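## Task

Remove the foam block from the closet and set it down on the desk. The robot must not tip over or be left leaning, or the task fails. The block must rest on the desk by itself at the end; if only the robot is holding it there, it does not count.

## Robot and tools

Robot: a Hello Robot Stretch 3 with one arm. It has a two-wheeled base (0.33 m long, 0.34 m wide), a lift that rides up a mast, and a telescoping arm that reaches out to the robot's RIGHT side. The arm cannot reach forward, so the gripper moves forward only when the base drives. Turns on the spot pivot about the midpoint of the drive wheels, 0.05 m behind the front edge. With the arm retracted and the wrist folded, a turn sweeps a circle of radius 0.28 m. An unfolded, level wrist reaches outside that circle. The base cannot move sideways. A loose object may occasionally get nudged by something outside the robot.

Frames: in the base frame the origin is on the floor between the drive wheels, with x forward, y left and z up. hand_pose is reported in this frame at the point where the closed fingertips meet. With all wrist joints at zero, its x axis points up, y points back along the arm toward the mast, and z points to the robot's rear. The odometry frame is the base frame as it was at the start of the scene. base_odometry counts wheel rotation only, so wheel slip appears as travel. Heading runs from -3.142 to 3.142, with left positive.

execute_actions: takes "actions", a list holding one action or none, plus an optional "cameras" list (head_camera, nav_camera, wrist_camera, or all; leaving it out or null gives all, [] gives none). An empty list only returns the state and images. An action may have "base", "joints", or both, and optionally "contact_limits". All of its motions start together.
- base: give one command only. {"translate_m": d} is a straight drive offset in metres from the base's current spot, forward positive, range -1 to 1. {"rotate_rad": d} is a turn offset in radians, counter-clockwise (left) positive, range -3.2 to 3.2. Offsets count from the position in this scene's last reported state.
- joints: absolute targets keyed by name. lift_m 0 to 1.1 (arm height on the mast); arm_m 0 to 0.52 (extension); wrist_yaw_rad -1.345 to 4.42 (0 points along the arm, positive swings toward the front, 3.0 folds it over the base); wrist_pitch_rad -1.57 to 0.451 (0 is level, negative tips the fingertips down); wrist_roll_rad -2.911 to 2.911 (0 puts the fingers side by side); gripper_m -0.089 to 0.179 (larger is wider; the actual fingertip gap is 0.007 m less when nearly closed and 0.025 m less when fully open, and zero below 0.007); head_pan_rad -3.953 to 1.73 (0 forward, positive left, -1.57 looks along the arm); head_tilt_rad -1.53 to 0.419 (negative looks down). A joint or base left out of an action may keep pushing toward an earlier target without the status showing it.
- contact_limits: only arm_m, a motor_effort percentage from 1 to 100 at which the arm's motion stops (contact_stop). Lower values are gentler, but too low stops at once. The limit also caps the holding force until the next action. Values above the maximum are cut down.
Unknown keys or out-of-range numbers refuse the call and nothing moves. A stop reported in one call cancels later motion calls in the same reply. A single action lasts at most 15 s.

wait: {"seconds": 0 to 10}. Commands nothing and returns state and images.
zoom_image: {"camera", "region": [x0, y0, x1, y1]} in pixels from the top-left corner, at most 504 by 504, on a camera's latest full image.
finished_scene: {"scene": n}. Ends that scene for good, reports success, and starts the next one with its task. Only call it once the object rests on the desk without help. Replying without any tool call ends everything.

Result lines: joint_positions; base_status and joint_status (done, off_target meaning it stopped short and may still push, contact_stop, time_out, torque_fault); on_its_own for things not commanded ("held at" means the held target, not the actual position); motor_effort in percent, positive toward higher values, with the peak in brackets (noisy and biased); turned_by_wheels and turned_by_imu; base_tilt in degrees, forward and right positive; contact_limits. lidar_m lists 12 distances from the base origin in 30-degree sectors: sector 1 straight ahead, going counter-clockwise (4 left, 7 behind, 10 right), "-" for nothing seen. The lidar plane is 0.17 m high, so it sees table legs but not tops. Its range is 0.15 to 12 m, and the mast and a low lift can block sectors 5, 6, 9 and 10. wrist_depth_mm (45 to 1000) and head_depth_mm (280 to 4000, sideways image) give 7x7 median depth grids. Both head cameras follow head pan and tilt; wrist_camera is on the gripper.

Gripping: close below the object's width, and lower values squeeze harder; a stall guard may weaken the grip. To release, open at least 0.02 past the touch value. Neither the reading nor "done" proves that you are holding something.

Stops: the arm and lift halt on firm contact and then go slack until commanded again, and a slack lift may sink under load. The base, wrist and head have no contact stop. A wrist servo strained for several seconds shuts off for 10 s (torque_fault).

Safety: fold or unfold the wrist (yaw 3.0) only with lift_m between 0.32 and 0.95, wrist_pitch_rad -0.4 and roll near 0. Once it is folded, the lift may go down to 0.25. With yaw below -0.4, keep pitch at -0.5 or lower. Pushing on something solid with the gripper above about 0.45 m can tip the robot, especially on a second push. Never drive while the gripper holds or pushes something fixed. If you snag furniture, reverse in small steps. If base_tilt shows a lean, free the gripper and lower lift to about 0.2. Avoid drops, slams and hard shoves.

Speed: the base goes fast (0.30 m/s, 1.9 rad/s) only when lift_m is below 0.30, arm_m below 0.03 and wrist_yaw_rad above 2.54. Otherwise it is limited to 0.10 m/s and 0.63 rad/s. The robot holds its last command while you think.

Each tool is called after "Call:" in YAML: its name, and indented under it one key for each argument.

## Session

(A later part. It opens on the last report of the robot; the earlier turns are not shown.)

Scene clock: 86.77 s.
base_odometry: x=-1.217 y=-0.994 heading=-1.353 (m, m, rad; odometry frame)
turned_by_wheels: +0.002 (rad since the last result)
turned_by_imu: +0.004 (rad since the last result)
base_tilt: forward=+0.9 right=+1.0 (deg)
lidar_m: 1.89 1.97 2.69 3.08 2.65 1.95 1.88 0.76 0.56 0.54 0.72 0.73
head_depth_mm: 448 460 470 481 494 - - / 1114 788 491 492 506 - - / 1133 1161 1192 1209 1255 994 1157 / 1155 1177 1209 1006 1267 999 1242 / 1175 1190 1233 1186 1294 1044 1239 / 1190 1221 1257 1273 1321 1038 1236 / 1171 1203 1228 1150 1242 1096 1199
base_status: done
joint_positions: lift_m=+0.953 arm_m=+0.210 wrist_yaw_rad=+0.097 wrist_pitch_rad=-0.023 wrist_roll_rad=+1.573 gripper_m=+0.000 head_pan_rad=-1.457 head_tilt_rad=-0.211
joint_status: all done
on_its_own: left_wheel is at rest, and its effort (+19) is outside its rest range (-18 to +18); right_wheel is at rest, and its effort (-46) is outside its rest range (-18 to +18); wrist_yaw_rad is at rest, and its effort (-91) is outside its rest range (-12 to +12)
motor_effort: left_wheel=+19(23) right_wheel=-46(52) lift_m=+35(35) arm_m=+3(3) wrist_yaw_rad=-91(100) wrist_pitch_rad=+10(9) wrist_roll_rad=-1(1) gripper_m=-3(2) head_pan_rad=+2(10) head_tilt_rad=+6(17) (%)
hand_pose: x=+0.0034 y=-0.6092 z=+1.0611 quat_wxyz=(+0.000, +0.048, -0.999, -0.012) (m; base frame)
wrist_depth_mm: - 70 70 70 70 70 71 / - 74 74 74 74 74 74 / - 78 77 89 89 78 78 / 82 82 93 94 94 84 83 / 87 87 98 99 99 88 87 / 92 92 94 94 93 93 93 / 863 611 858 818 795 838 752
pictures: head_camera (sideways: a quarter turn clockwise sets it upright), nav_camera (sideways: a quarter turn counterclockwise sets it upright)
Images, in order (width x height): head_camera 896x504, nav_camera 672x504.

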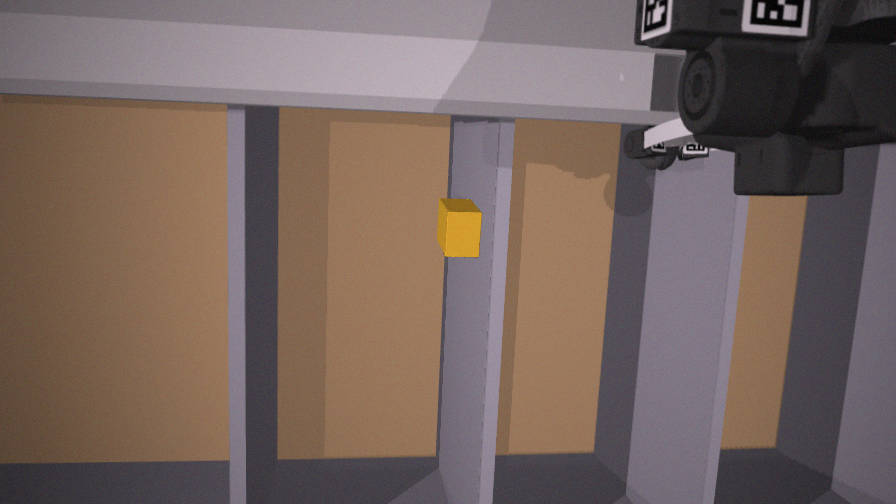

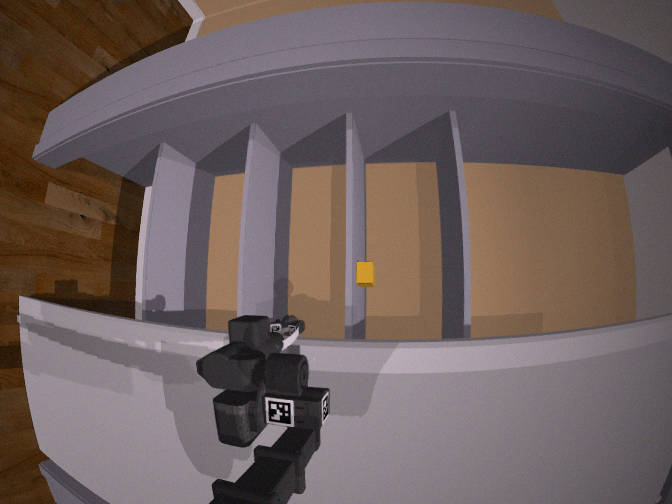

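Door at its stop; release by moving forward.

Call:
execute_actions:
  actions:
    - {"base": {"translate_m": 0.15}, "joints": {"head_pan_rad": -1.6, "lift_m": 1.08}}

Scene clock: 90.03 s.
base_odometry: x=-1.184 y=-1.141 heading=-1.353 (m, m, rad; odometry frame)
turned_by_wheels: +0.000 (rad since the last result)
turned_by_imu: +0.007 (rad since the last result)
base_tilt: forward=+0.5 right=+1.0 (deg)
lidar_m: 1.75 1.81 2.50 3.51 2.83 2.10 2.03 0.76 0.56 1.26 0.63 0.76
head_depth_mm: 1122 1150 1186 516 - 537 545 / 1135 1159 1189 - - 1002 1251 / 1139 1155 1201 1210 - 952 1261 / 1139 1164 1200 1222 - 997 1243 / 1139 1168 1202 1201 1261 995 1246 / 1145 1174 1206 1187 1257 982 1236 / 1153 1166 1210 1163 1258 1043 1195
base_status: done
joint_positions: lift_m=+1.080 arm_m=+0.210 wrist_yaw_rad=+0.115 wrist_pitch_rad=-0.023 wrist_roll_rad=+1.573 gripper_m=+0.000 head_pan_rad=-1.593 head_tilt_rad=-0.211
joint_status: all done
on_its_own: wrist_yaw_rad is held at +0.114, not at your +0.000, by its stall guard, which is not easing now
motor_effort: left_wheel=+0(26) right_wheel=+1(20) lift_m=+37(40) arm_m=+3(3) wrist_yaw_rad=-1(37) wrist_pitch_rad=+9(10) wrist_roll_rad=-2(2) gripper_m=-2(2) head_pan_rad=-2(11) head_tilt_rad=+6(6) (%)
hand_pose: x=+0.0081 y=-0.6087 z=+1.1881 quat_wxyz=(+0.000, +0.058, -0.998, -0.012) (m; base frame)
wrist_depth_mm: 730 433 728 706 743 616 410 / 779 429 760 764 766 615 413 / 801 455 802 784 815 625 446 / 844 520 814 857 847 627 462 / 896 872 801 - 931 649 767 / 876 780 693 731 753 641 730 / 695 665 619 657 633 615 601
pictures: head_camera (sideways: a quarter turn clockwise sets it upright), nav_camera (sideways: a quarter turn counterclockwise sets it upright), wrist_camera
Images, in order (width x height): head_camera 896x504, nav_camera 672x504, wrist_camera 644x364.

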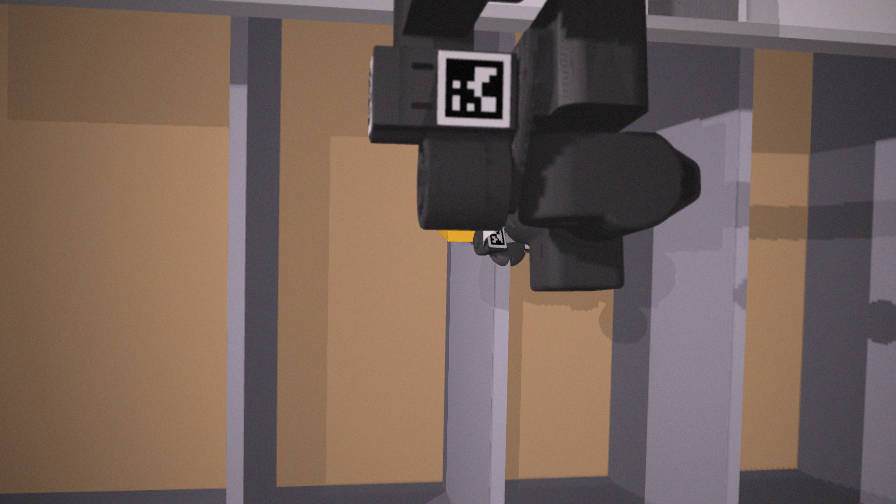

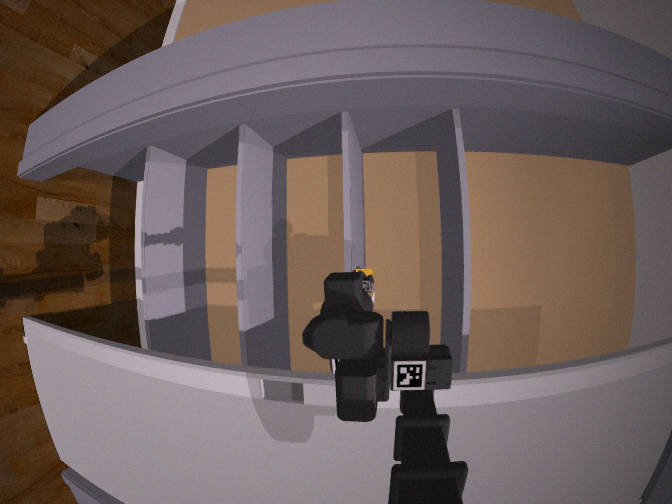

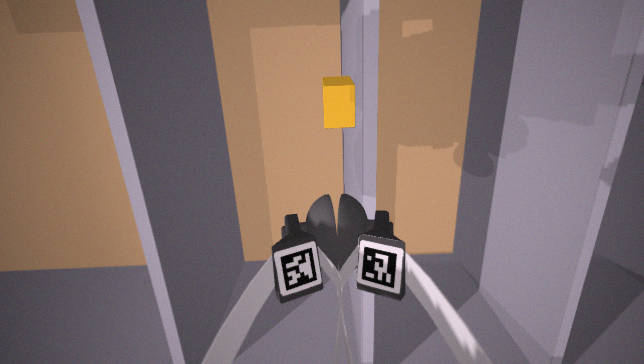

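Call:
execute_actions:
  actions:
    - {"joints": {"arm_m": 0.02, "wrist_yaw_rad": 0.0, "wrist_roll_rad": 0.0, "lift_m": 1.1, "wrist_pitch_rad": -0.08}}
  cameras: []

Call:
execute_actions:
  actions:
    - {"base": {"rotate_rad": -0.65}}
  cameras: []

Call:
execute_actions:
  actions:
    - {"base": {"translate_m": 0.27}}
  cameras: []

Call:
execute_actions:
  actions:
    - {"base": {"rotate_rad": 0.395}, "joints": {"gripper_m": 0.15}}

Scene clock: 95.53 s.
base_odometry: x=-1.184 y=-1.141 heading=-1.353 (m, m, rad; odometry frame)
turned_by_wheels: +0.000 (rad since the last result)
turned_by_imu: +0.001 (rad since the last result)
base_tilt: forward=+0.5 right=+1.0 (deg)
lidar_m: 1.74 1.82 2.50 3.51 2.83 2.10 2.03 0.76 0.56 1.26 0.63 0.75
head_depth_mm: 1124 1152 1182 - - - - / 1131 1159 1191 - - - - / 1137 1164 1195 - - - - / 1138 1162 1202 1221 1259 1055 1246 / 1145 1168 1204 1192 1267 996 1238 / 1155 1175 1207 1177 1261 986 1232 / 1153 1166 1211 1165 1250 1041 1189
base_status: not commanded
joint_positions: lift_m=+1.100 arm_m=+0.020 wrist_yaw_rad=+0.002 wrist_pitch_rad=-0.096 wrist_roll_rad=+0.008 gripper_m=+0.000 head_pan_rad=-1.593 head_tilt_rad=-0.211
joint_status: all done
motor_effort: left_wheel=-2(1) right_wheel=+1(1) lift_m=+37(36) arm_m=-4(3) wrist_yaw_rad=-2(3) wrist_pitch_rad=+6(8) wrist_roll_rad=-4(6) gripper_m=-2(2) head_pan_rad=-3(3) head_tilt_rad=+6(4) (%)
hand_pose: x=-0.0210 y=-0.4180 z=+1.1899 quat_wxyz=(+0.704, +0.035, -0.709, -0.034) (m; base frame)
wrist_depth_mm: 549 742 932 902 907 246 240 / 536 785 936 964 972 260 254 / 540 740 873 673 745 272 266 / 542 736 - - - 286 281 / 484 767 920 - 924 297 294 / 423 713 790 - - 327 314 / 419 746 - - - 334 333
pictures: none
No camera images: the call's "cameras" was empty. Leave "cameras" out to get every camera's image.

Scene clock: 97.50 s.
base_odometry: x=-1.184 y=-1.141 heading=-2.003 (m, m, rad; odometry frame)
turned_by_wheels: -0.650 (rad since the last result)
turned_by_imu: -0.646 (rad since the last result)
base_tilt: forward=+0.5 right=+1.0 (deg)
lidar_m: 0.65 1.74 1.76 2.23 3.51 3.12 2.19 2.03 0.88 0.59 0.56 0.63
head_depth_mm: 720 745 765 - - - - / 666 683 708 - - - - / 616 632 656 - - - - / 575 590 607 615 631 646 672 / 538 553 567 582 597 618 630 / 506 519 532 545 560 573 589 / 478 489 500 510 524 545 549
base_status: done
joint_positions: lift_m=+1.100 arm_m=+0.020 wrist_yaw_rad=+0.002 wrist_pitch_rad=-0.096 wrist_roll_rad=+0.008 gripper_m=+0.000 head_pan_rad=-1.593 head_tilt_rad=-0.211
joint_status: not commanded
motor_effort: left_wheel=+1(5) right_wheel=-2(6) lift_m=+36(36) arm_m=-4(4) wrist_yaw_rad=-1(1) wrist_pitch_rad=+6(6) wrist_roll_rad=-4(4) gripper_m=-1(2) head_pan_rad=-2(2) head_tilt_rad=+5(5) (%)
hand_pose: x=-0.0210 y=-0.4180 z=+1.1899 quat_wxyz=(+0.704, +0.035, -0.709, -0.034) (m; base frame)
wrist_depth_mm: 251 278 321 374 467 593 - / 261 286 335 394 488 621 - / 276 295 345 415 533 660 - / 515 305 358 430 549 705 - / 848 317 378 - 622 792 - / 737 335 382 496 657 884 - / 615 348 425 498 654 - -
pictures: none
No camera images: the call's "cameras" was empty. Leave "cameras" out to get every camera's image.

Scene clock: 101.60 s.
base_odometry: x=-1.298 y=-1.386 heading=-2.003 (m, m, rad; odometry frame)
turned_by_wheels: +0.000 (rad since the last result)
turned_by_imu: +0.001 (rad since the last result)
base_tilt: forward=+0.5 right=+1.0 (deg)
lidar_m: 0.46 1.53 1.55 1.96 3.68 3.31 2.43 2.24 0.62 0.53 1.10 0.38
head_depth_mm: 491 506 521 - - - - / 456 467 481 - - - - / 1278 1310 1249 - - - - / 1210 1224 1271 1278 1318 1026 1242 / 1140 1151 1178 1189 1246 945 1237 / 1064 1068 1114 1117 1177 940 1148 / 1002 1005 1050 1050 1095 934 1113
base_status: done
joint_positions: lift_m=+1.100 arm_m=+0.020 wrist_yaw_rad=+0.002 wrist_pitch_rad=-0.096 wrist_roll_rad=+0.008 gripper_m=+0.000 head_pan_rad=-1.593 head_tilt_rad=-0.211
joint_status: not commanded
motor_effort: left_wheel=+1(5) right_wheel=-2(3) lift_m=+36(36) arm_m=-4(4) wrist_yaw_rad=-1(2) wrist_pitch_rad=+6(6) wrist_roll_rad=-4(3) gripper_m=-2(1) head_pan_rad=-2(2) head_tilt_rad=+5(5) (%)
hand_pose: x=-0.0210 y=-0.4180 z=+1.1899 quat_wxyz=(+0.704, +0.035, -0.709, -0.034) (m; base frame)
wrist_depth_mm: 652 722 846 947 245 315 445 / 671 758 891 - 258 333 481 / 680 727 829 753 270 360 539 / 451 492 893 - 286 389 620 / 731 830 927 - 319 423 696 / 707 728 714 - 347 469 758 / 599 569 630 - 341 549 924
pictures: none
No camera images: the call's "cameras" was empty. Leave "cameras" out to get every camera's image.

Scene clock: 103.60 s.
base_odometry: x=-1.298 y=-1.386 heading=-1.608 (m, m, rad; odometry frame)
turned_by_wheels: +0.395 (rad since the last result)
turned_by_imu: +0.393 (rad since the last result)
base_tilt: forward=+0.5 right=+1.0 (deg)
lidar_m: 1.53 1.53 1.79 3.17 3.69 2.58 2.25 0.74 0.53 1.10 0.38 0.42
head_depth_mm: 1083 1101 1146 - - - - / 1059 1077 1123 - - - - / 1034 1046 1086 - - - - / 1015 1020 1063 1085 1122 895 1119 / 987 998 1044 1055 893 899 782 / 973 981 1016 1033 1073 934 778 / 947 824 997 1006 1052 933 745
base_status: done
joint_positions: lift_m=+1.100 arm_m=+0.020 wrist_yaw_rad=+0.002 wrist_pitch_rad=-0.096 wrist_roll_rad=+0.008 gripper_m=+0.150 head_pan_rad=-1.593 head_tilt_rad=-0.211
joint_status: all done
motor_effort: left_wheel=-3(7) right_wheel=+3(7) lift_m=+36(36) arm_m=-4(4) wrist_yaw_rad=-1(2) wrist_pitch_rad=+6(6) wrist_roll_rad=-3(4) gripper_m=+0(79) head_pan_rad=-2(3) head_tilt_rad=+4(5) (%)
hand_pose: x=-0.0210 y=-0.4180 z=+1.1899 quat_wxyz=(+0.704, +0.035, -0.709, -0.034) (m; base frame)
wrist_depth_mm: 585 723 751 798 849 888 944 / 567 727 774 851 888 962 972 / 546 751 814 646 703 646 717 / 444 465 511 917 - - - / 510 765 893 918 908 916 843 / 496 - 690 680 679 684 322 / 439 565 571 600 990 - 996
pictures: head_camera (sideways: a quarter turn clockwise sets it upright), nav_camera (sideways: a quarter turn counterclockwise sets it upright), wrist_camera
Images, in order (width x height): head_camera 896x504, nav_camera 672x504, wrist_camera 644x364.

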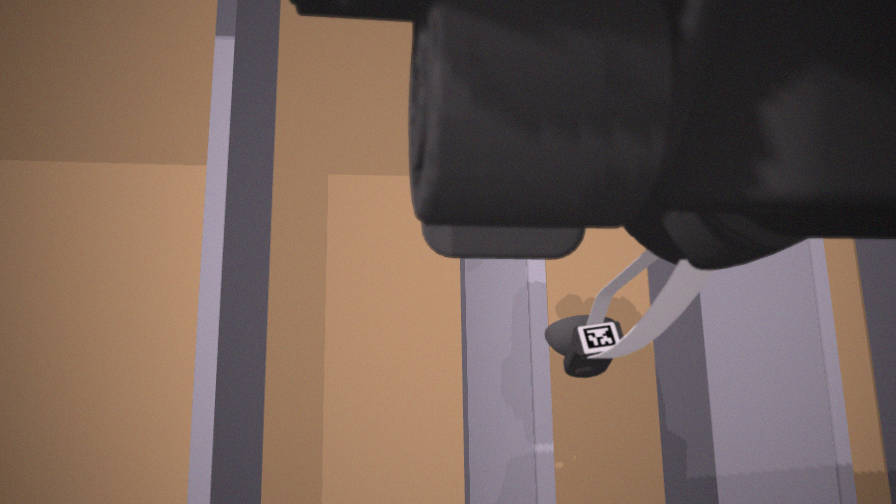

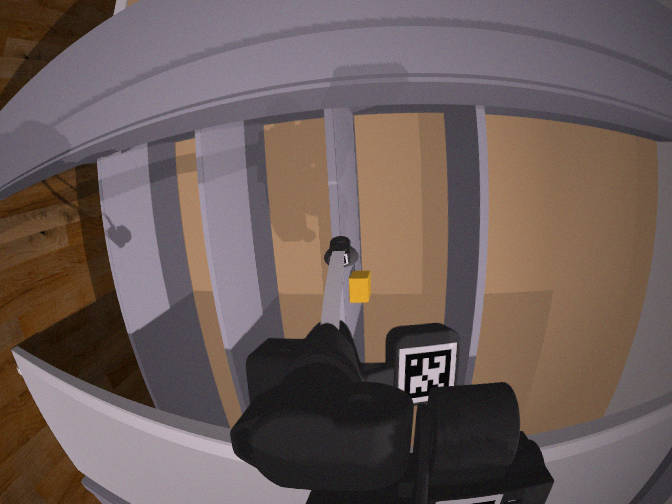

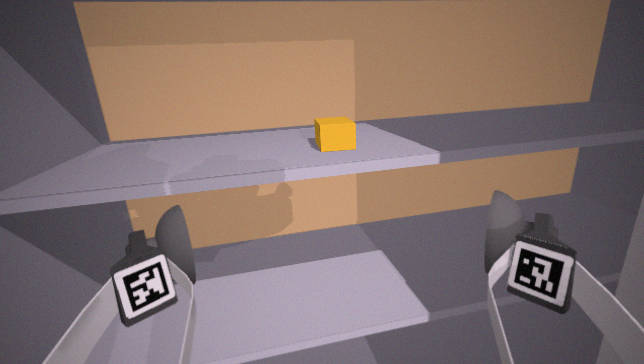

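Call:
execute_actions:
  actions:
    - {"base": {"translate_m": -0.012}, "joints": {"arm_m": 0.3}, "contact_limits": {"arm_m": 20}}

Scene clock: 107.07 s.
base_odometry: x=-1.297 y=-1.374 heading=-1.608 (m, m, rad; odometry frame)
turned_by_wheels: +0.000 (rad since the last result)
turned_by_imu: +0.001 (rad since the last result)
base_tilt: forward=+0.5 right=+1.0 (deg)
lidar_m: 1.54 1.54 1.80 3.20 3.69 2.56 2.24 0.75 0.52 1.11 0.39 0.43
head_depth_mm: 1079 1104 1141 1056 1210 945 1202 / 1055 1075 1100 - 1192 946 1159 / 1035 1045 1082 - 1164 945 1152 / 1013 1025 1070 1081 1123 947 1119 / 989 997 1047 1062 1104 938 781 / 972 984 1023 1034 1076 939 778 / 951 820 999 1009 1056 934 747
base_status: done
joint_positions: lift_m=+1.100 arm_m=+0.300 wrist_yaw_rad=+0.001 wrist_pitch_rad=-0.096 wrist_roll_rad=+0.008 gripper_m=+0.150 head_pan_rad=-1.593 head_tilt_rad=-0.211
joint_status: all done
motor_effort: left_wheel=-3(6) right_wheel=+3(5) lift_m=+36(36) arm_m=+4(5) wrist_yaw_rad=-2(1) wrist_pitch_rad=+6(6) wrist_roll_rad=-3(4) gripper_m=+1(1) head_pan_rad=-3(3) head_tilt_rad=+6(6) (%)
contact_limits: arm_m 20 (drawing in: default 32, maximum 52; extending or still: default 43, maximum 71)
hand_pose: x=-0.0211 y=-0.6975 z=+1.1899 quat_wxyz=(+0.704, +0.035, -0.709, -0.034) (m; base frame)
wrist_depth_mm: 459 482 514 534 579 619 659 / 467 507 538 562 600 651 696 / 504 531 557 591 620 633 590 / 440 422 403 270 369 358 337 / 286 294 267 260 252 257 255 / 209 - 199 207 225 623 669 / 175 536 540 553 540 532 532
pictures: head_camera (sideways: a quarter turn clockwise sets it upright), nav_camera (sideways: a quarter turn counterclockwise sets it upright), wrist_camera
Images, in order (width x height): head_camera 896x504, nav_camera 672x504, wrist_camera 644x364.

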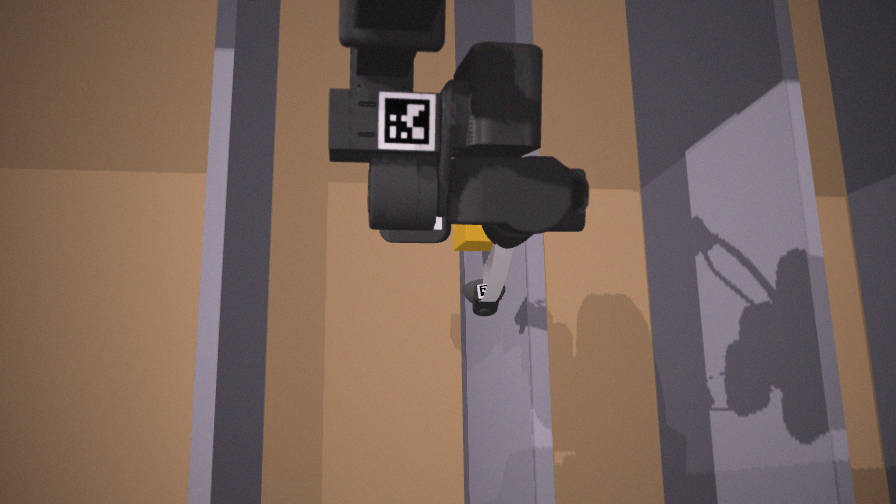

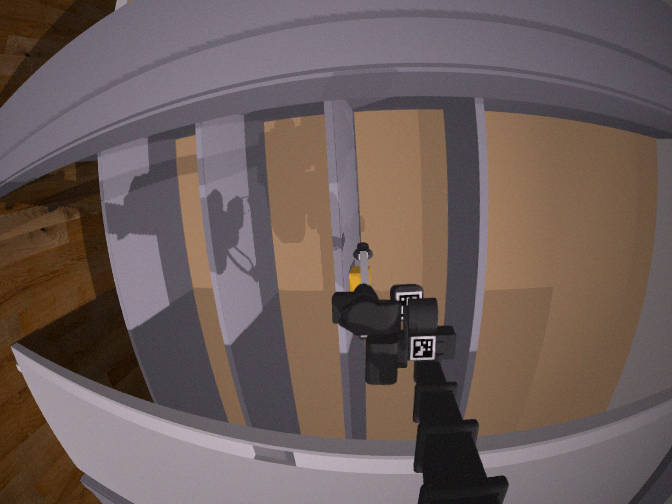

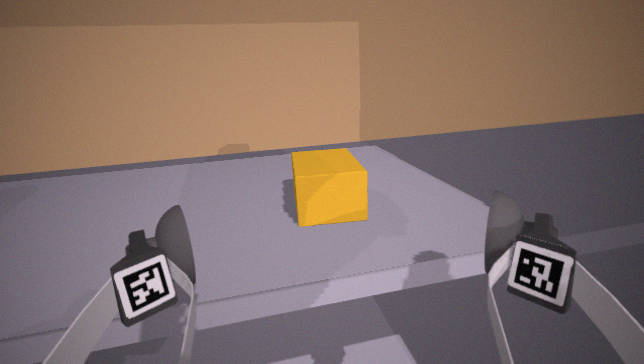

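Call:
execute_actions:
  actions:
    - {"joints": {"arm_m": 0.44, "lift_m": 1.092}, "contact_limits": {"arm_m": 20}}
  cameras: ["head_camera", "wrist_camera"]

Scene clock: 110.23 s.
base_odometry: x=-1.297 y=-1.374 heading=-1.608 (m, m, rad; odometry frame)
turned_by_wheels: +0.000 (rad since the last result)
turned_by_imu: +0.001 (rad since the last result)
base_tilt: forward=+0.5 right=+1.0 (deg)
lidar_m: 1.54 1.54 1.80 3.19 3.67 2.56 2.23 0.75 0.52 1.10 0.39 0.43
head_depth_mm: 1086 1111 1137 906 1208 950 1203 / 1062 1071 1106 1050 1182 952 1163 / 1034 1050 1098 - 1154 949 1154 / 1012 1024 1070 1075 1127 946 1114 / 992 1000 1048 1063 1108 943 780 / 972 982 1018 1038 1074 935 777 / 954 821 1004 1006 1056 934 745
base_status: not commanded
joint_positions: lift_m=+1.092 arm_m=+0.440 wrist_yaw_rad=+0.001 wrist_pitch_rad=-0.096 wrist_roll_rad=+0.008 gripper_m=+0.150 head_pan_rad=-1.593 head_tilt_rad=-0.211
joint_status: all done
motor_effort: left_wheel=-3(2) right_wheel=+3(3) lift_m=+24(26) arm_m=+4(5) wrist_yaw_rad=-1(2) wrist_pitch_rad=+6(7) wrist_roll_rad=-4(4) gripper_m=+1(1) head_pan_rad=-2(2) head_tilt_rad=+6(5) (%)
contact_limits: arm_m 20 (drawing in: default 32, maximum 52; extending or still: default 43, maximum 71)
hand_pose: x=-0.0211 y=-0.8375 z=+1.1825 quat_wxyz=(+0.704, +0.035, -0.709, -0.034) (m; base frame)
wrist_depth_mm: 349 369 391 416 440 474 496 / 367 383 402 431 461 498 538 / 377 404 421 451 485 508 543 / 384 397 374 359 344 328 317 / 267 278 246 146 221 238 225 / 195 - 182 127 162 171 178 / 163 151 145 136 139 141 140
pictures: head_camera (sideways: a quarter turn clockwise sets it upright), wrist_camera
Images, in order (width x height): head_camera 896x504, wrist_camera 644x364.

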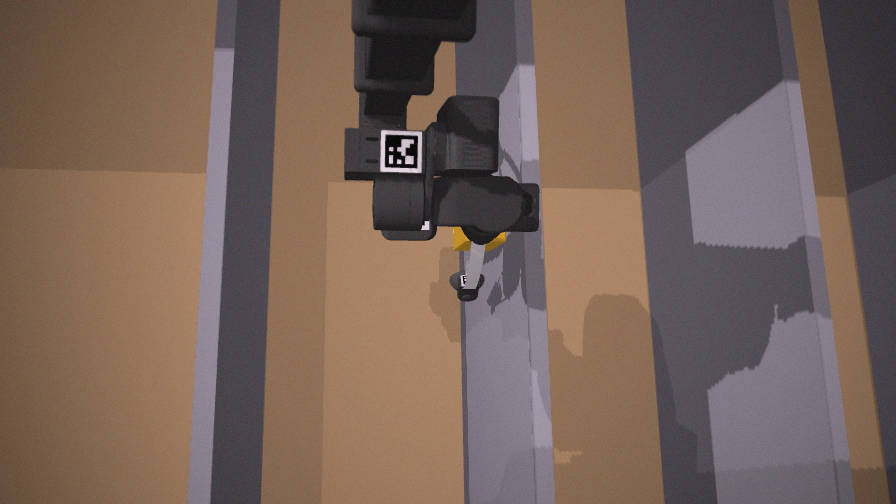

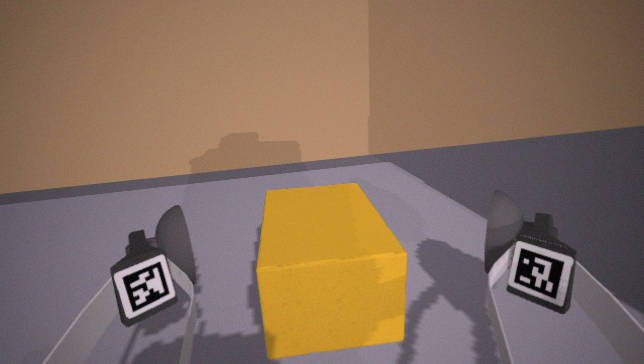

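Call:
execute_actions:
  actions:
    - {"joints": {"lift_m": 1.076, "gripper_m": 0.09}}
  cameras: ["wrist_camera"]

Call:
execute_actions:
  actions:
    - {"joints": {"gripper_m": 0.03}}
  cameras: ["wrist_camera"]

Scene clock: 111.57 s.
base_odometry: x=-1.297 y=-1.374 heading=-1.608 (m, m, rad; odometry frame)
turned_by_wheels: +0.000 (rad since the last result)
turned_by_imu: +0.000 (rad since the last result)
base_tilt: forward=+0.5 right=+1.0 (deg)
lidar_m: 1.54 1.55 1.81 3.20 3.67 2.56 2.24 0.75 0.52 1.11 0.39 0.43
head_depth_mm: 1077 1103 1149 - 1204 950 1203 / 1063 1072 1118 1048 1185 953 1155 / 1042 1053 1097 - 1159 944 1154 / 1010 1028 1072 1085 1127 940 1122 / 997 1002 1045 1052 1098 943 780 / 973 981 1017 1031 1078 938 776 / 948 824 1002 1009 1053 934 744
base_status: not commanded
joint_positions: lift_m=+1.076 arm_m=+0.440 wrist_yaw_rad=+0.001 wrist_pitch_rad=-0.096 wrist_roll_rad=+0.008 gripper_m=+0.090 head_pan_rad=-1.593 head_tilt_rad=-0.211
joint_status: all done
motor_effort: left_wheel=-2(2) right_wheel=+3(3) lift_m=+23(25) arm_m=+4(4) wrist_yaw_rad=-1(1) wrist_pitch_rad=+6(6) wrist_roll_rad=-4(4) gripper_m=+0(77) head_pan_rad=-3(3) head_tilt_rad=+5(6) (%)
hand_pose: x=-0.0211 y=-0.8375 z=+1.1665 quat_wxyz=(+0.704, +0.035, -0.709, -0.034) (m; base frame)
wrist_depth_mm: 348 368 395 413 439 462 501 / 364 383 406 435 459 501 530 / 385 401 427 449 480 500 474 / 352 338 326 165 295 283 272 / 228 222 131 122 126 196 191 / 168 166 137 128 135 150 147 / 133 131 128 126 124 121 120
pictures: wrist_camera
Images, in order (width x height): wrist_camera 644x364.

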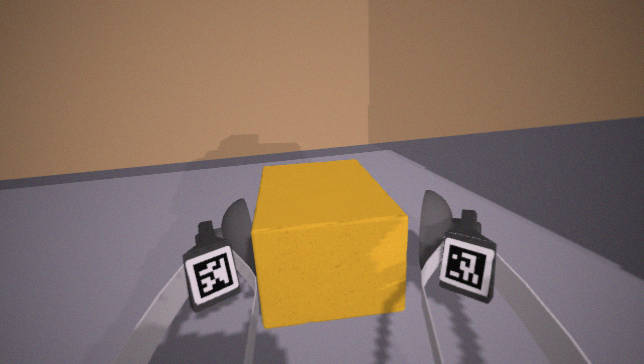

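Scene clock: 112.67 s.
base_odometry: x=-1.297 y=-1.374 heading=-1.608 (m, m, rad; odometry frame)
turned_by_wheels: +0.000 (rad since the last result)
turned_by_imu: +0.000 (rad since the last result)
base_tilt: forward=+0.5 right=+1.1 (deg)
lidar_m: 1.54 1.54 1.80 3.20 3.69 2.56 2.24 0.75 0.52 1.10 0.39 0.43
head_depth_mm: 1081 1110 1142 - 1203 946 1202 / 1061 1074 1116 1039 1183 948 1160 / 1044 1044 1095 - 1160 947 1157 / 1016 1024 1068 1082 1132 945 1118 / 997 1000 1042 1054 1096 943 783 / 974 981 1028 1025 1082 939 778 / 953 825 998 1008 1051 933 746
base_status: not commanded
joint_positions: lift_m=+1.076 arm_m=+0.440 wrist_yaw_rad=+0.001 wrist_pitch_rad=-0.096 wrist_roll_rad=+0.008 gripper_m=+0.031 head_pan_rad=-1.593 head_tilt_rad=-0.211
joint_status: all done
motor_effort: left_wheel=-2(2) right_wheel=+3(3) lift_m=+23(23) arm_m=+4(4) wrist_yaw_rad=-2(2) wrist_pitch_rad=+6(6) wrist_roll_rad=-4(4) gripper_m=-15(91) head_pan_rad=-3(3) head_tilt_rad=+4(6) (%)
hand_pose: x=-0.0211 y=-0.8375 z=+1.1665 quat_wxyz=(+0.704, +0.035, -0.709, -0.034) (m; base frame)
wrist_depth_mm: 350 363 388 408 435 473 508 / 363 389 406 428 466 488 532 / 381 401 424 455 470 494 473 / 353 337 324 165 291 280 272 / 229 222 218 121 125 197 192 / 169 166 147 127 135 149 147 / 133 132 128 126 124 122 120
pictures: wrist_camera
Images, in order (width x height): wrist_camera 644x364.

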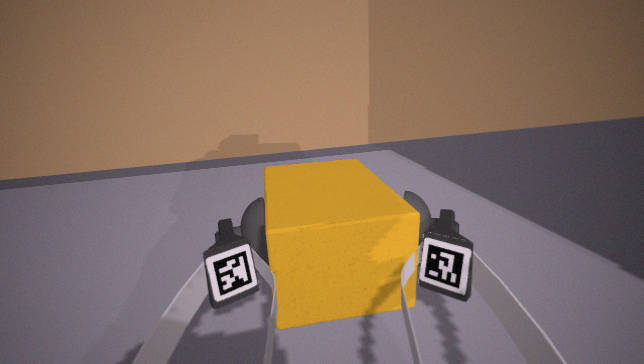

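Call:
execute_actions:
  actions:
    - {"joints": {"gripper_m": 0.01}}
  cameras: []

Call:
execute_actions:
  actions:
    - {"joints": {"lift_m": 1.1}}
  cameras: ["wrist_camera"]

Scene clock: 113.50 s.
base_odometry: x=-1.297 y=-1.374 heading=-1.608 (m, m, rad; odometry frame)
turned_by_wheels: +0.000 (rad since the last result)
turned_by_imu: +0.000 (rad since the last result)
base_tilt: forward=+0.5 right=+1.0 (deg)
lidar_m: 1.54 1.54 1.80 3.19 3.67 2.57 2.24 0.75 0.52 1.11 0.39 0.43
head_depth_mm: 1087 1100 1157 - 1200 949 1202 / 1055 1074 1119 1043 1180 947 1163 / 1040 1051 1090 - 1155 942 1161 / 1017 1020 1074 1077 1127 936 1116 / 987 1009 1045 1056 1107 942 783 / 973 983 1022 1033 1076 933 782 / 950 827 1001 1015 1048 936 742
base_status: not commanded
joint_positions: lift_m=+1.076 arm_m=+0.440 wrist_yaw_rad=+0.001 wrist_pitch_rad=-0.096 wrist_roll_rad=+0.008 gripper_m=+0.011 head_pan_rad=-1.593 head_tilt_rad=-0.211
joint_status: all done
motor_effort: left_wheel=-3(2) right_wheel=+3(3) lift_m=+23(24) arm_m=+4(4) wrist_yaw_rad=-2(1) wrist_pitch_rad=+6(6) wrist_roll_rad=-4(4) gripper_m=-21(90) head_pan_rad=-2(3) head_tilt_rad=+5(5) (%)
hand_pose: x=-0.0211 y=-0.8375 z=+1.1665 quat_wxyz=(+0.704, +0.035, -0.709, -0.034) (m; base frame)
wrist_depth_mm: 346 366 394 406 436 468 503 / 368 380 406 433 459 492 527 / 375 403 424 449 472 505 471 / 353 337 321 165 294 284 273 / 228 222 216 122 126 198 191 / 170 166 146 127 135 150 147 / 134 131 129 126 125 122 120
pictures: none
No camera images: the call's "cameras" was empty. Leave "cameras" out to get every camera's image.

Scene clock: 114.47 s.
base_odometry: x=-1.297 y=-1.374 heading=-1.608 (m, m, rad; odometry frame)
turned_by_wheels: +0.000 (rad since the last result)
turned_by_imu: +0.000 (rad since the last result)
base_tilt: forward=+0.5 right=+1.0 (deg)
lidar_m: 1.54 1.54 1.80 3.21 3.68 2.56 2.23 0.75 0.52 1.10 0.39 0.43
head_depth_mm: 1085 1099 1143 908 1211 952 1203 / 1058 1071 1116 1046 1181 952 1161 / 1036 1048 1093 - 1156 948 1154 / 1010 1030 1065 1076 1128 946 1112 / 989 1007 1045 1055 1110 947 784 / 974 980 1024 1037 1079 939 779 / 955 824 994 1015 1049 935 747
base_status: not commanded
joint_positions: lift_m=+1.100 arm_m=+0.440 wrist_yaw_rad=+0.001 wrist_pitch_rad=-0.099 wrist_roll_rad=+0.008 gripper_m=+0.014 head_pan_rad=-1.593 head_tilt_rad=-0.211
joint_status: all done
on_its_own: gripper_m is held at +0.016, not at your +0.010, by its stall guard, which is still easing
motor_effort: left_wheel=-3(2) right_wheel=+3(3) lift_m=+36(39) arm_m=+4(4) wrist_yaw_rad=-2(1) wrist_pitch_rad=+8(7) wrist_roll_rad=-3(4) gripper_m=-2(22) head_pan_rad=-2(2) head_tilt_rad=+5(4) (%)
hand_pose: x=-0.0211 y=-0.8373 z=+1.1892 quat_wxyz=(+0.704, +0.036, -0.709, -0.035) (m; base frame)
wrist_depth_mm: 350 370 392 406 435 468 505 / 362 380 405 425 462 490 527 / 378 399 423 454 485 513 544 / 392 404 394 165 363 346 334 / 281 273 269 121 125 243 235 / 208 204 181 127 134 185 181 / 164 163 158 150 153 150 149
pictures: wrist_camera
Images, in order (width x height): wrist_camera 644x364.

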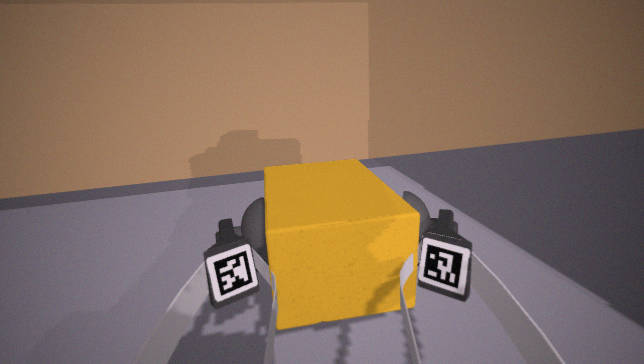

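Call:
execute_actions:
  actions:
    - {"joints": {"arm_m": 0.0, "gripper_m": 0.025}}
  cameras: ["wrist_camera", "nav_camera"]

Scene clock: 119.00 s.
base_odometry: x=-1.297 y=-1.374 heading=-1.608 (m, m, rad; odometry frame)
turned_by_wheels: +0.000 (rad since the last result)
turned_by_imu: +0.001 (rad since the last result)
base_tilt: forward=+0.5 right=+1.0 (deg)
lidar_m: 1.54 1.54 1.80 3.19 3.68 2.56 2.23 0.75 0.52 1.10 0.39 0.43
head_depth_mm: 1080 1107 1145 1169 - - - / 1063 1081 1125 1137 - - - / 1033 1051 1095 1117 - - - / 1018 1020 1070 1087 - 1053 1130 / 996 1009 1043 1055 1103 943 781 / 974 983 1028 1033 1072 934 777 / 953 822 1000 1010 1050 933 746
base_status: not commanded
joint_positions: lift_m=+1.100 arm_m=+0.000 wrist_yaw_rad=+0.001 wrist_pitch_rad=-0.100 wrist_roll_rad=+0.007 gripper_m=+0.026 head_pan_rad=-1.593 head_tilt_rad=-0.211
joint_status: all done
motor_effort: left_wheel=-2(3) right_wheel=+3(3) lift_m=+37(37) arm_m=-4(4) wrist_yaw_rad=-1(2) wrist_pitch_rad=+8(8) wrist_roll_rad=-3(3) gripper_m=-17(29) head_pan_rad=-3(3) head_tilt_rad=+5(4) (%)
hand_pose: x=-0.0211 y=-0.3978 z=+1.1889 quat_wxyz=(+0.704, +0.036, -0.708, -0.035) (m; base frame)
wrist_depth_mm: 587 727 764 832 884 924 926 / 569 759 791 839 904 985 965 / 547 758 823 723 694 713 681 / 468 511 504 167 - - - / 518 851 882 122 126 881 746 / 503 699 649 127 134 719 275 / 490 578 591 992 - - 284
pictures: nav_camera (sideways: a quarter turn counterclockwise sets it upright), wrist_camera
Images, in order (width x height): nav_camera 672x504, wrist_camera 644x364.

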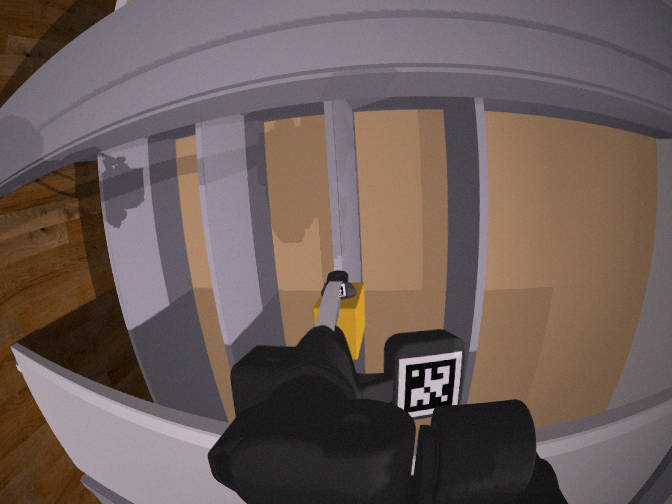

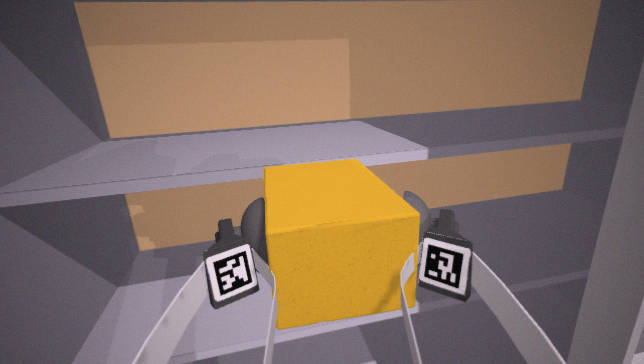

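Call:
execute_actions:
  actions:
    - {"base": {"rotate_rad": -1.14}, "joints": {"head_pan_rad": -3.14, "head_tilt_rad": -0.3}}
  cameras: ["wrist_camera", "head_camera"]

Call:
execute_actions:
  actions:
    - {"base": {"translate_m": -1.0}, "joints": {"lift_m": 0.85}}
  cameras: ["head_camera"]

Call:
execute_actions:
  actions:
    - {"base": {"translate_m": -1.0}, "joints": {"head_tilt_rad": -0.5}}

Scene clock: 123.03 s.
base_odometry: x=-1.297 y=-1.374 heading=-2.748 (m, m, rad; odometry frame)
turned_by_wheels: -1.140 (rad since the last result)
turned_by_imu: -1.132 (rad since the last result)
base_tilt: forward=+0.4 right=+1.0 (deg)
lidar_m: 0.39 0.39 1.55 1.54 1.71 2.75 3.31 2.72 2.24 0.89 0.52 1.11
head_depth_mm: 3159 - - - - - 1670 / 3228 - - - - - 1664 / 3270 - - - - - 1661 / 3438 - - - - - 1660 / 3491 - - - - - 1692 / 3540 - - - - - 1681 / 3651 - - - - - 1679
base_status: done
joint_positions: lift_m=+1.100 arm_m=+0.000 wrist_yaw_rad=+0.001 wrist_pitch_rad=-0.100 wrist_roll_rad=+0.007 gripper_m=+0.026 head_pan_rad=-3.133 head_tilt_rad=-0.296
joint_status: all done
motor_effort: left_wheel=+1(4) right_wheel=-2(5) lift_m=+37(37) arm_m=-4(4) wrist_yaw_rad=-1(2) wrist_pitch_rad=+8(8) wrist_roll_rad=-3(3) gripper_m=-17(17) head_pan_rad=-3(30) head_tilt_rad=-2(16) (%)
hand_pose: x=-0.0211 y=-0.3978 z=+1.1889 quat_wxyz=(+0.704, +0.036, -0.708, -0.035) (m; base frame)
wrist_depth_mm: 349 467 749 - - - - / 352 463 727 - - - - / 349 469 729 - - - - / 353 460 702 166 - - - / 353 470 593 122 125 - - / 351 475 817 127 135 - - / 354 452 738 - - - -
pictures: head_camera (sideways: a quarter turn clockwise sets it upright), wrist_camera
Images, in order (width x height): head_camera 896x504, wrist_camera 644x364.

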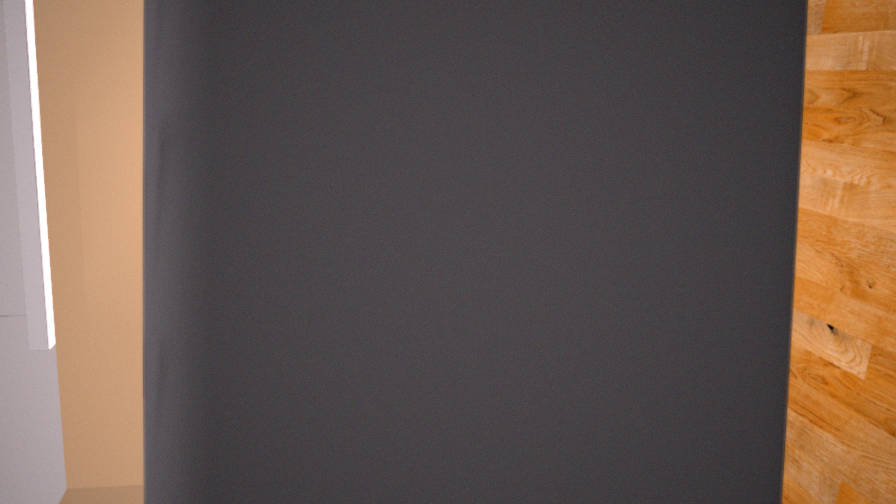

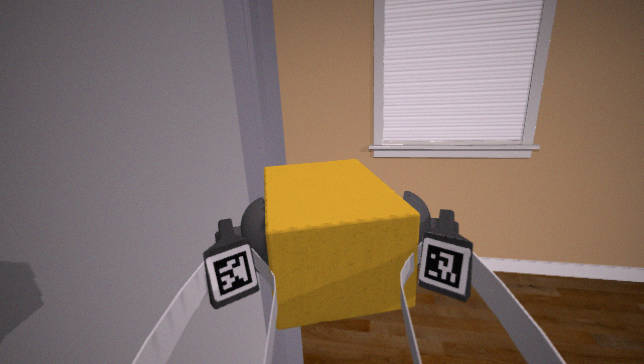

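Scene clock: 134.47 s.
base_odometry: x=-0.374 y=-0.991 heading=-2.748 (m, m, rad; odometry frame)
turned_by_wheels: +0.000 (rad since the last result)
turned_by_imu: +0.003 (rad since the last result)
base_tilt: forward=+0.5 right=+1.0 (deg)
lidar_m: 1.38 2.09 1.74 1.72 1.92 2.70 2.30 2.47 2.06 2.05 1.64 1.38
head_depth_mm: 2315 2407 2474 2608 2674 2262 1714 / 2383 2467 2537 2671 2755 2247 1726 / 2447 2540 2594 2759 2825 2234 1719 / 2447 2601 2682 2780 2827 2247 1715 / 2537 2610 2774 2870 2974 2261 1722 / 2668 2687 2805 2971 3017 2239 1711 / 2679 2786 2903 3009 3103 2225 1690
base_status: done
joint_positions: lift_m=+0.850 arm_m=+0.000 wrist_yaw_rad=+0.001 wrist_pitch_rad=-0.100 wrist_roll_rad=+0.007 gripper_m=+0.026 head_pan_rad=-3.133 head_tilt_rad=-0.297
joint_status: all done
motor_effort: left_wheel=+1(3) right_wheel=-2(6) lift_m=+23(31) arm_m=-4(4) wrist_yaw_rad=-2(1) wrist_pitch_rad=+8(8) wrist_roll_rad=-3(3) gripper_m=-17(16) head_pan_rad=-2(2) head_tilt_rad=-2(2) (%)
hand_pose: x=-0.0211 y=-0.3978 z=+0.9394 quat_wxyz=(+0.704, +0.036, -0.708, -0.035) (m; base frame)
wrist_depth_mm: - - - - - - - / - - - - - - - / - - - - - - - / - - - 165 - - - / - - - 121 125 - - / - - - 127 134 - - / - - - - - - -
pictures: head_camera (sideways: a quarter turn clockwise sets it upright)
Images, in order (width x height): head_camera 896x504.

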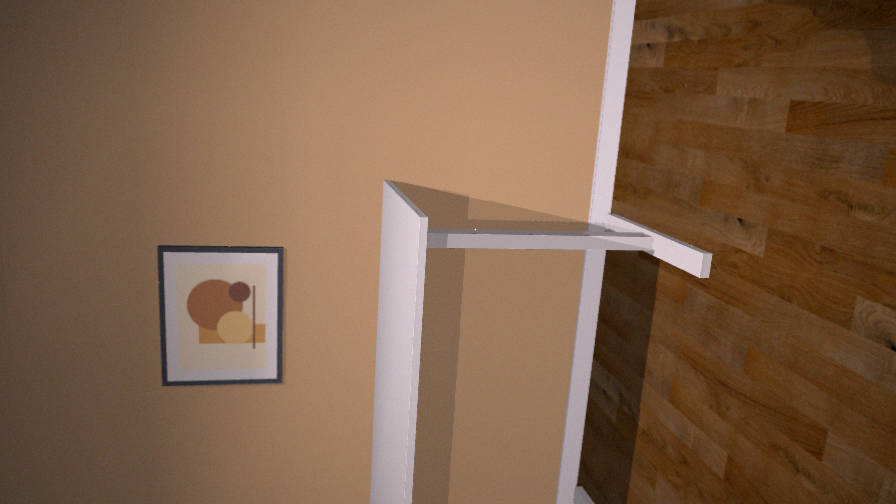

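Scene clock: 145.90 s.
base_odometry: x=+0.550 y=-0.607 heading=-2.748 (m, m, rad; odometry frame)
turned_by_wheels: +0.000 (rad since the last result)
turned_by_imu: +0.003 (rad since the last result)
base_tilt: forward=+0.5 right=+1.0 (deg)
lidar_m: 2.35 2.32 1.91 1.91 2.07 1.72 1.31 1.90 1.86 1.85 2.08 2.36
head_depth_mm: 1411 1495 1613 1737 1876 1733 - / 1437 1539 1651 1780 1941 1762 - / 1490 1578 1646 1829 2001 1754 - / 1499 1610 1437 1420 1980 1636 1418 / 1524 1647 1427 1933 2089 1733 1419 / 1551 1699 1427 2001 2123 1761 1418 / 1588 1738 1417 2052 2173 1735 1424
base_status: done
joint_positions: lift_m=+0.850 arm_m=+0.000 wrist_yaw_rad=+0.001 wrist_pitch_rad=-0.100 wrist_roll_rad=+0.007 gripper_m=+0.026 head_pan_rad=-3.133 head_tilt_rad=-0.494
joint_status: all done
motor_effort: left_wheel=+1(2) right_wheel=-2(6) lift_m=+24(23) arm_m=-4(4) wrist_yaw_rad=-1(0) wrist_pitch_rad=+8(8) wrist_roll_rad=-3(3) gripper_m=-17(16) head_pan_rad=-2(2) head_tilt_rad=-4(19) (%)
hand_pose: x=-0.0211 y=-0.3978 z=+0.9394 quat_wxyz=(+0.704, +0.036, -0.708, -0.035) (m; base frame)
wrist_depth_mm: - - - - - - - / - - - - - - - / - - - - - - - / - - - 166 - - - / - - - 121 126 - - / - - - 127 135 - - / - - - - - - -
pictures: head_camera (sideways: a quarter turn clockwise sets it upright), nav_camera (sideways: a quarter turn counterclockwise sets it upright), wrist_camera
Images, in order (width x height): head_camera 896x504, nav_camera 672x504, wrist_camera 644x364.

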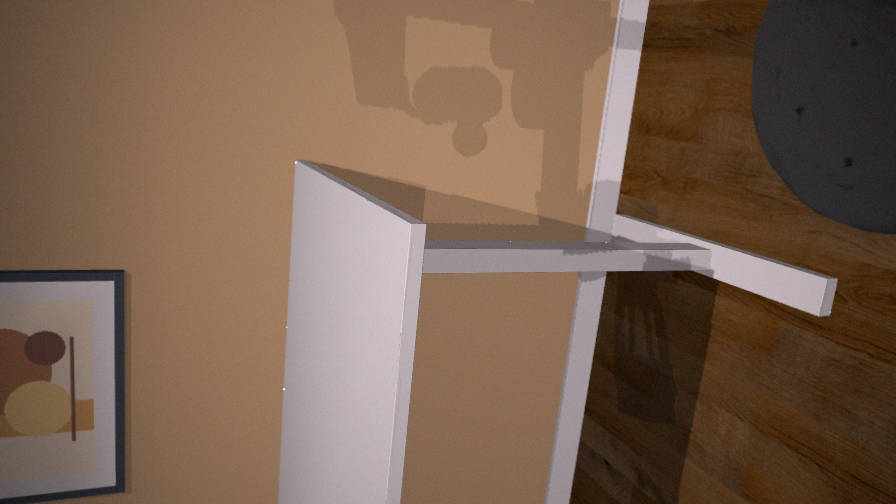

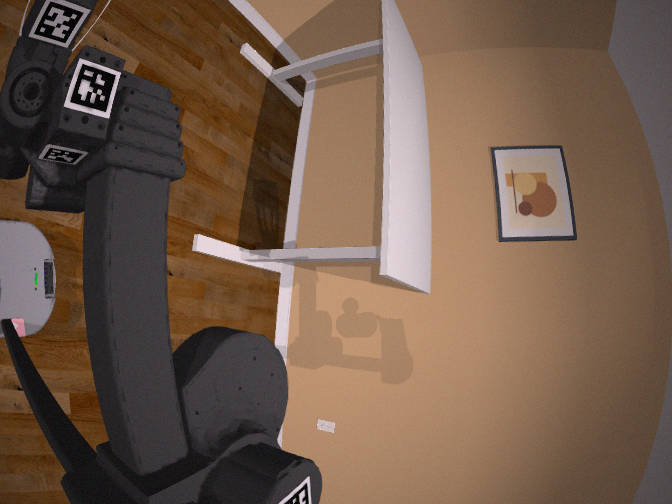

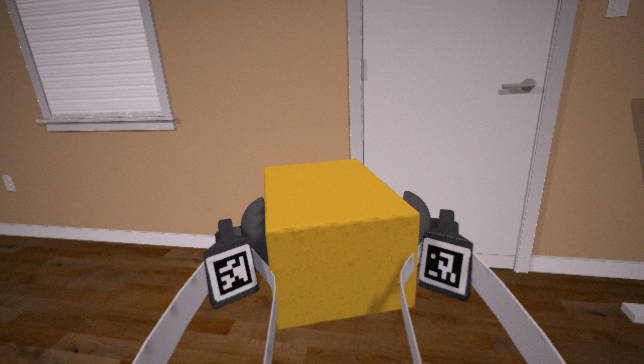

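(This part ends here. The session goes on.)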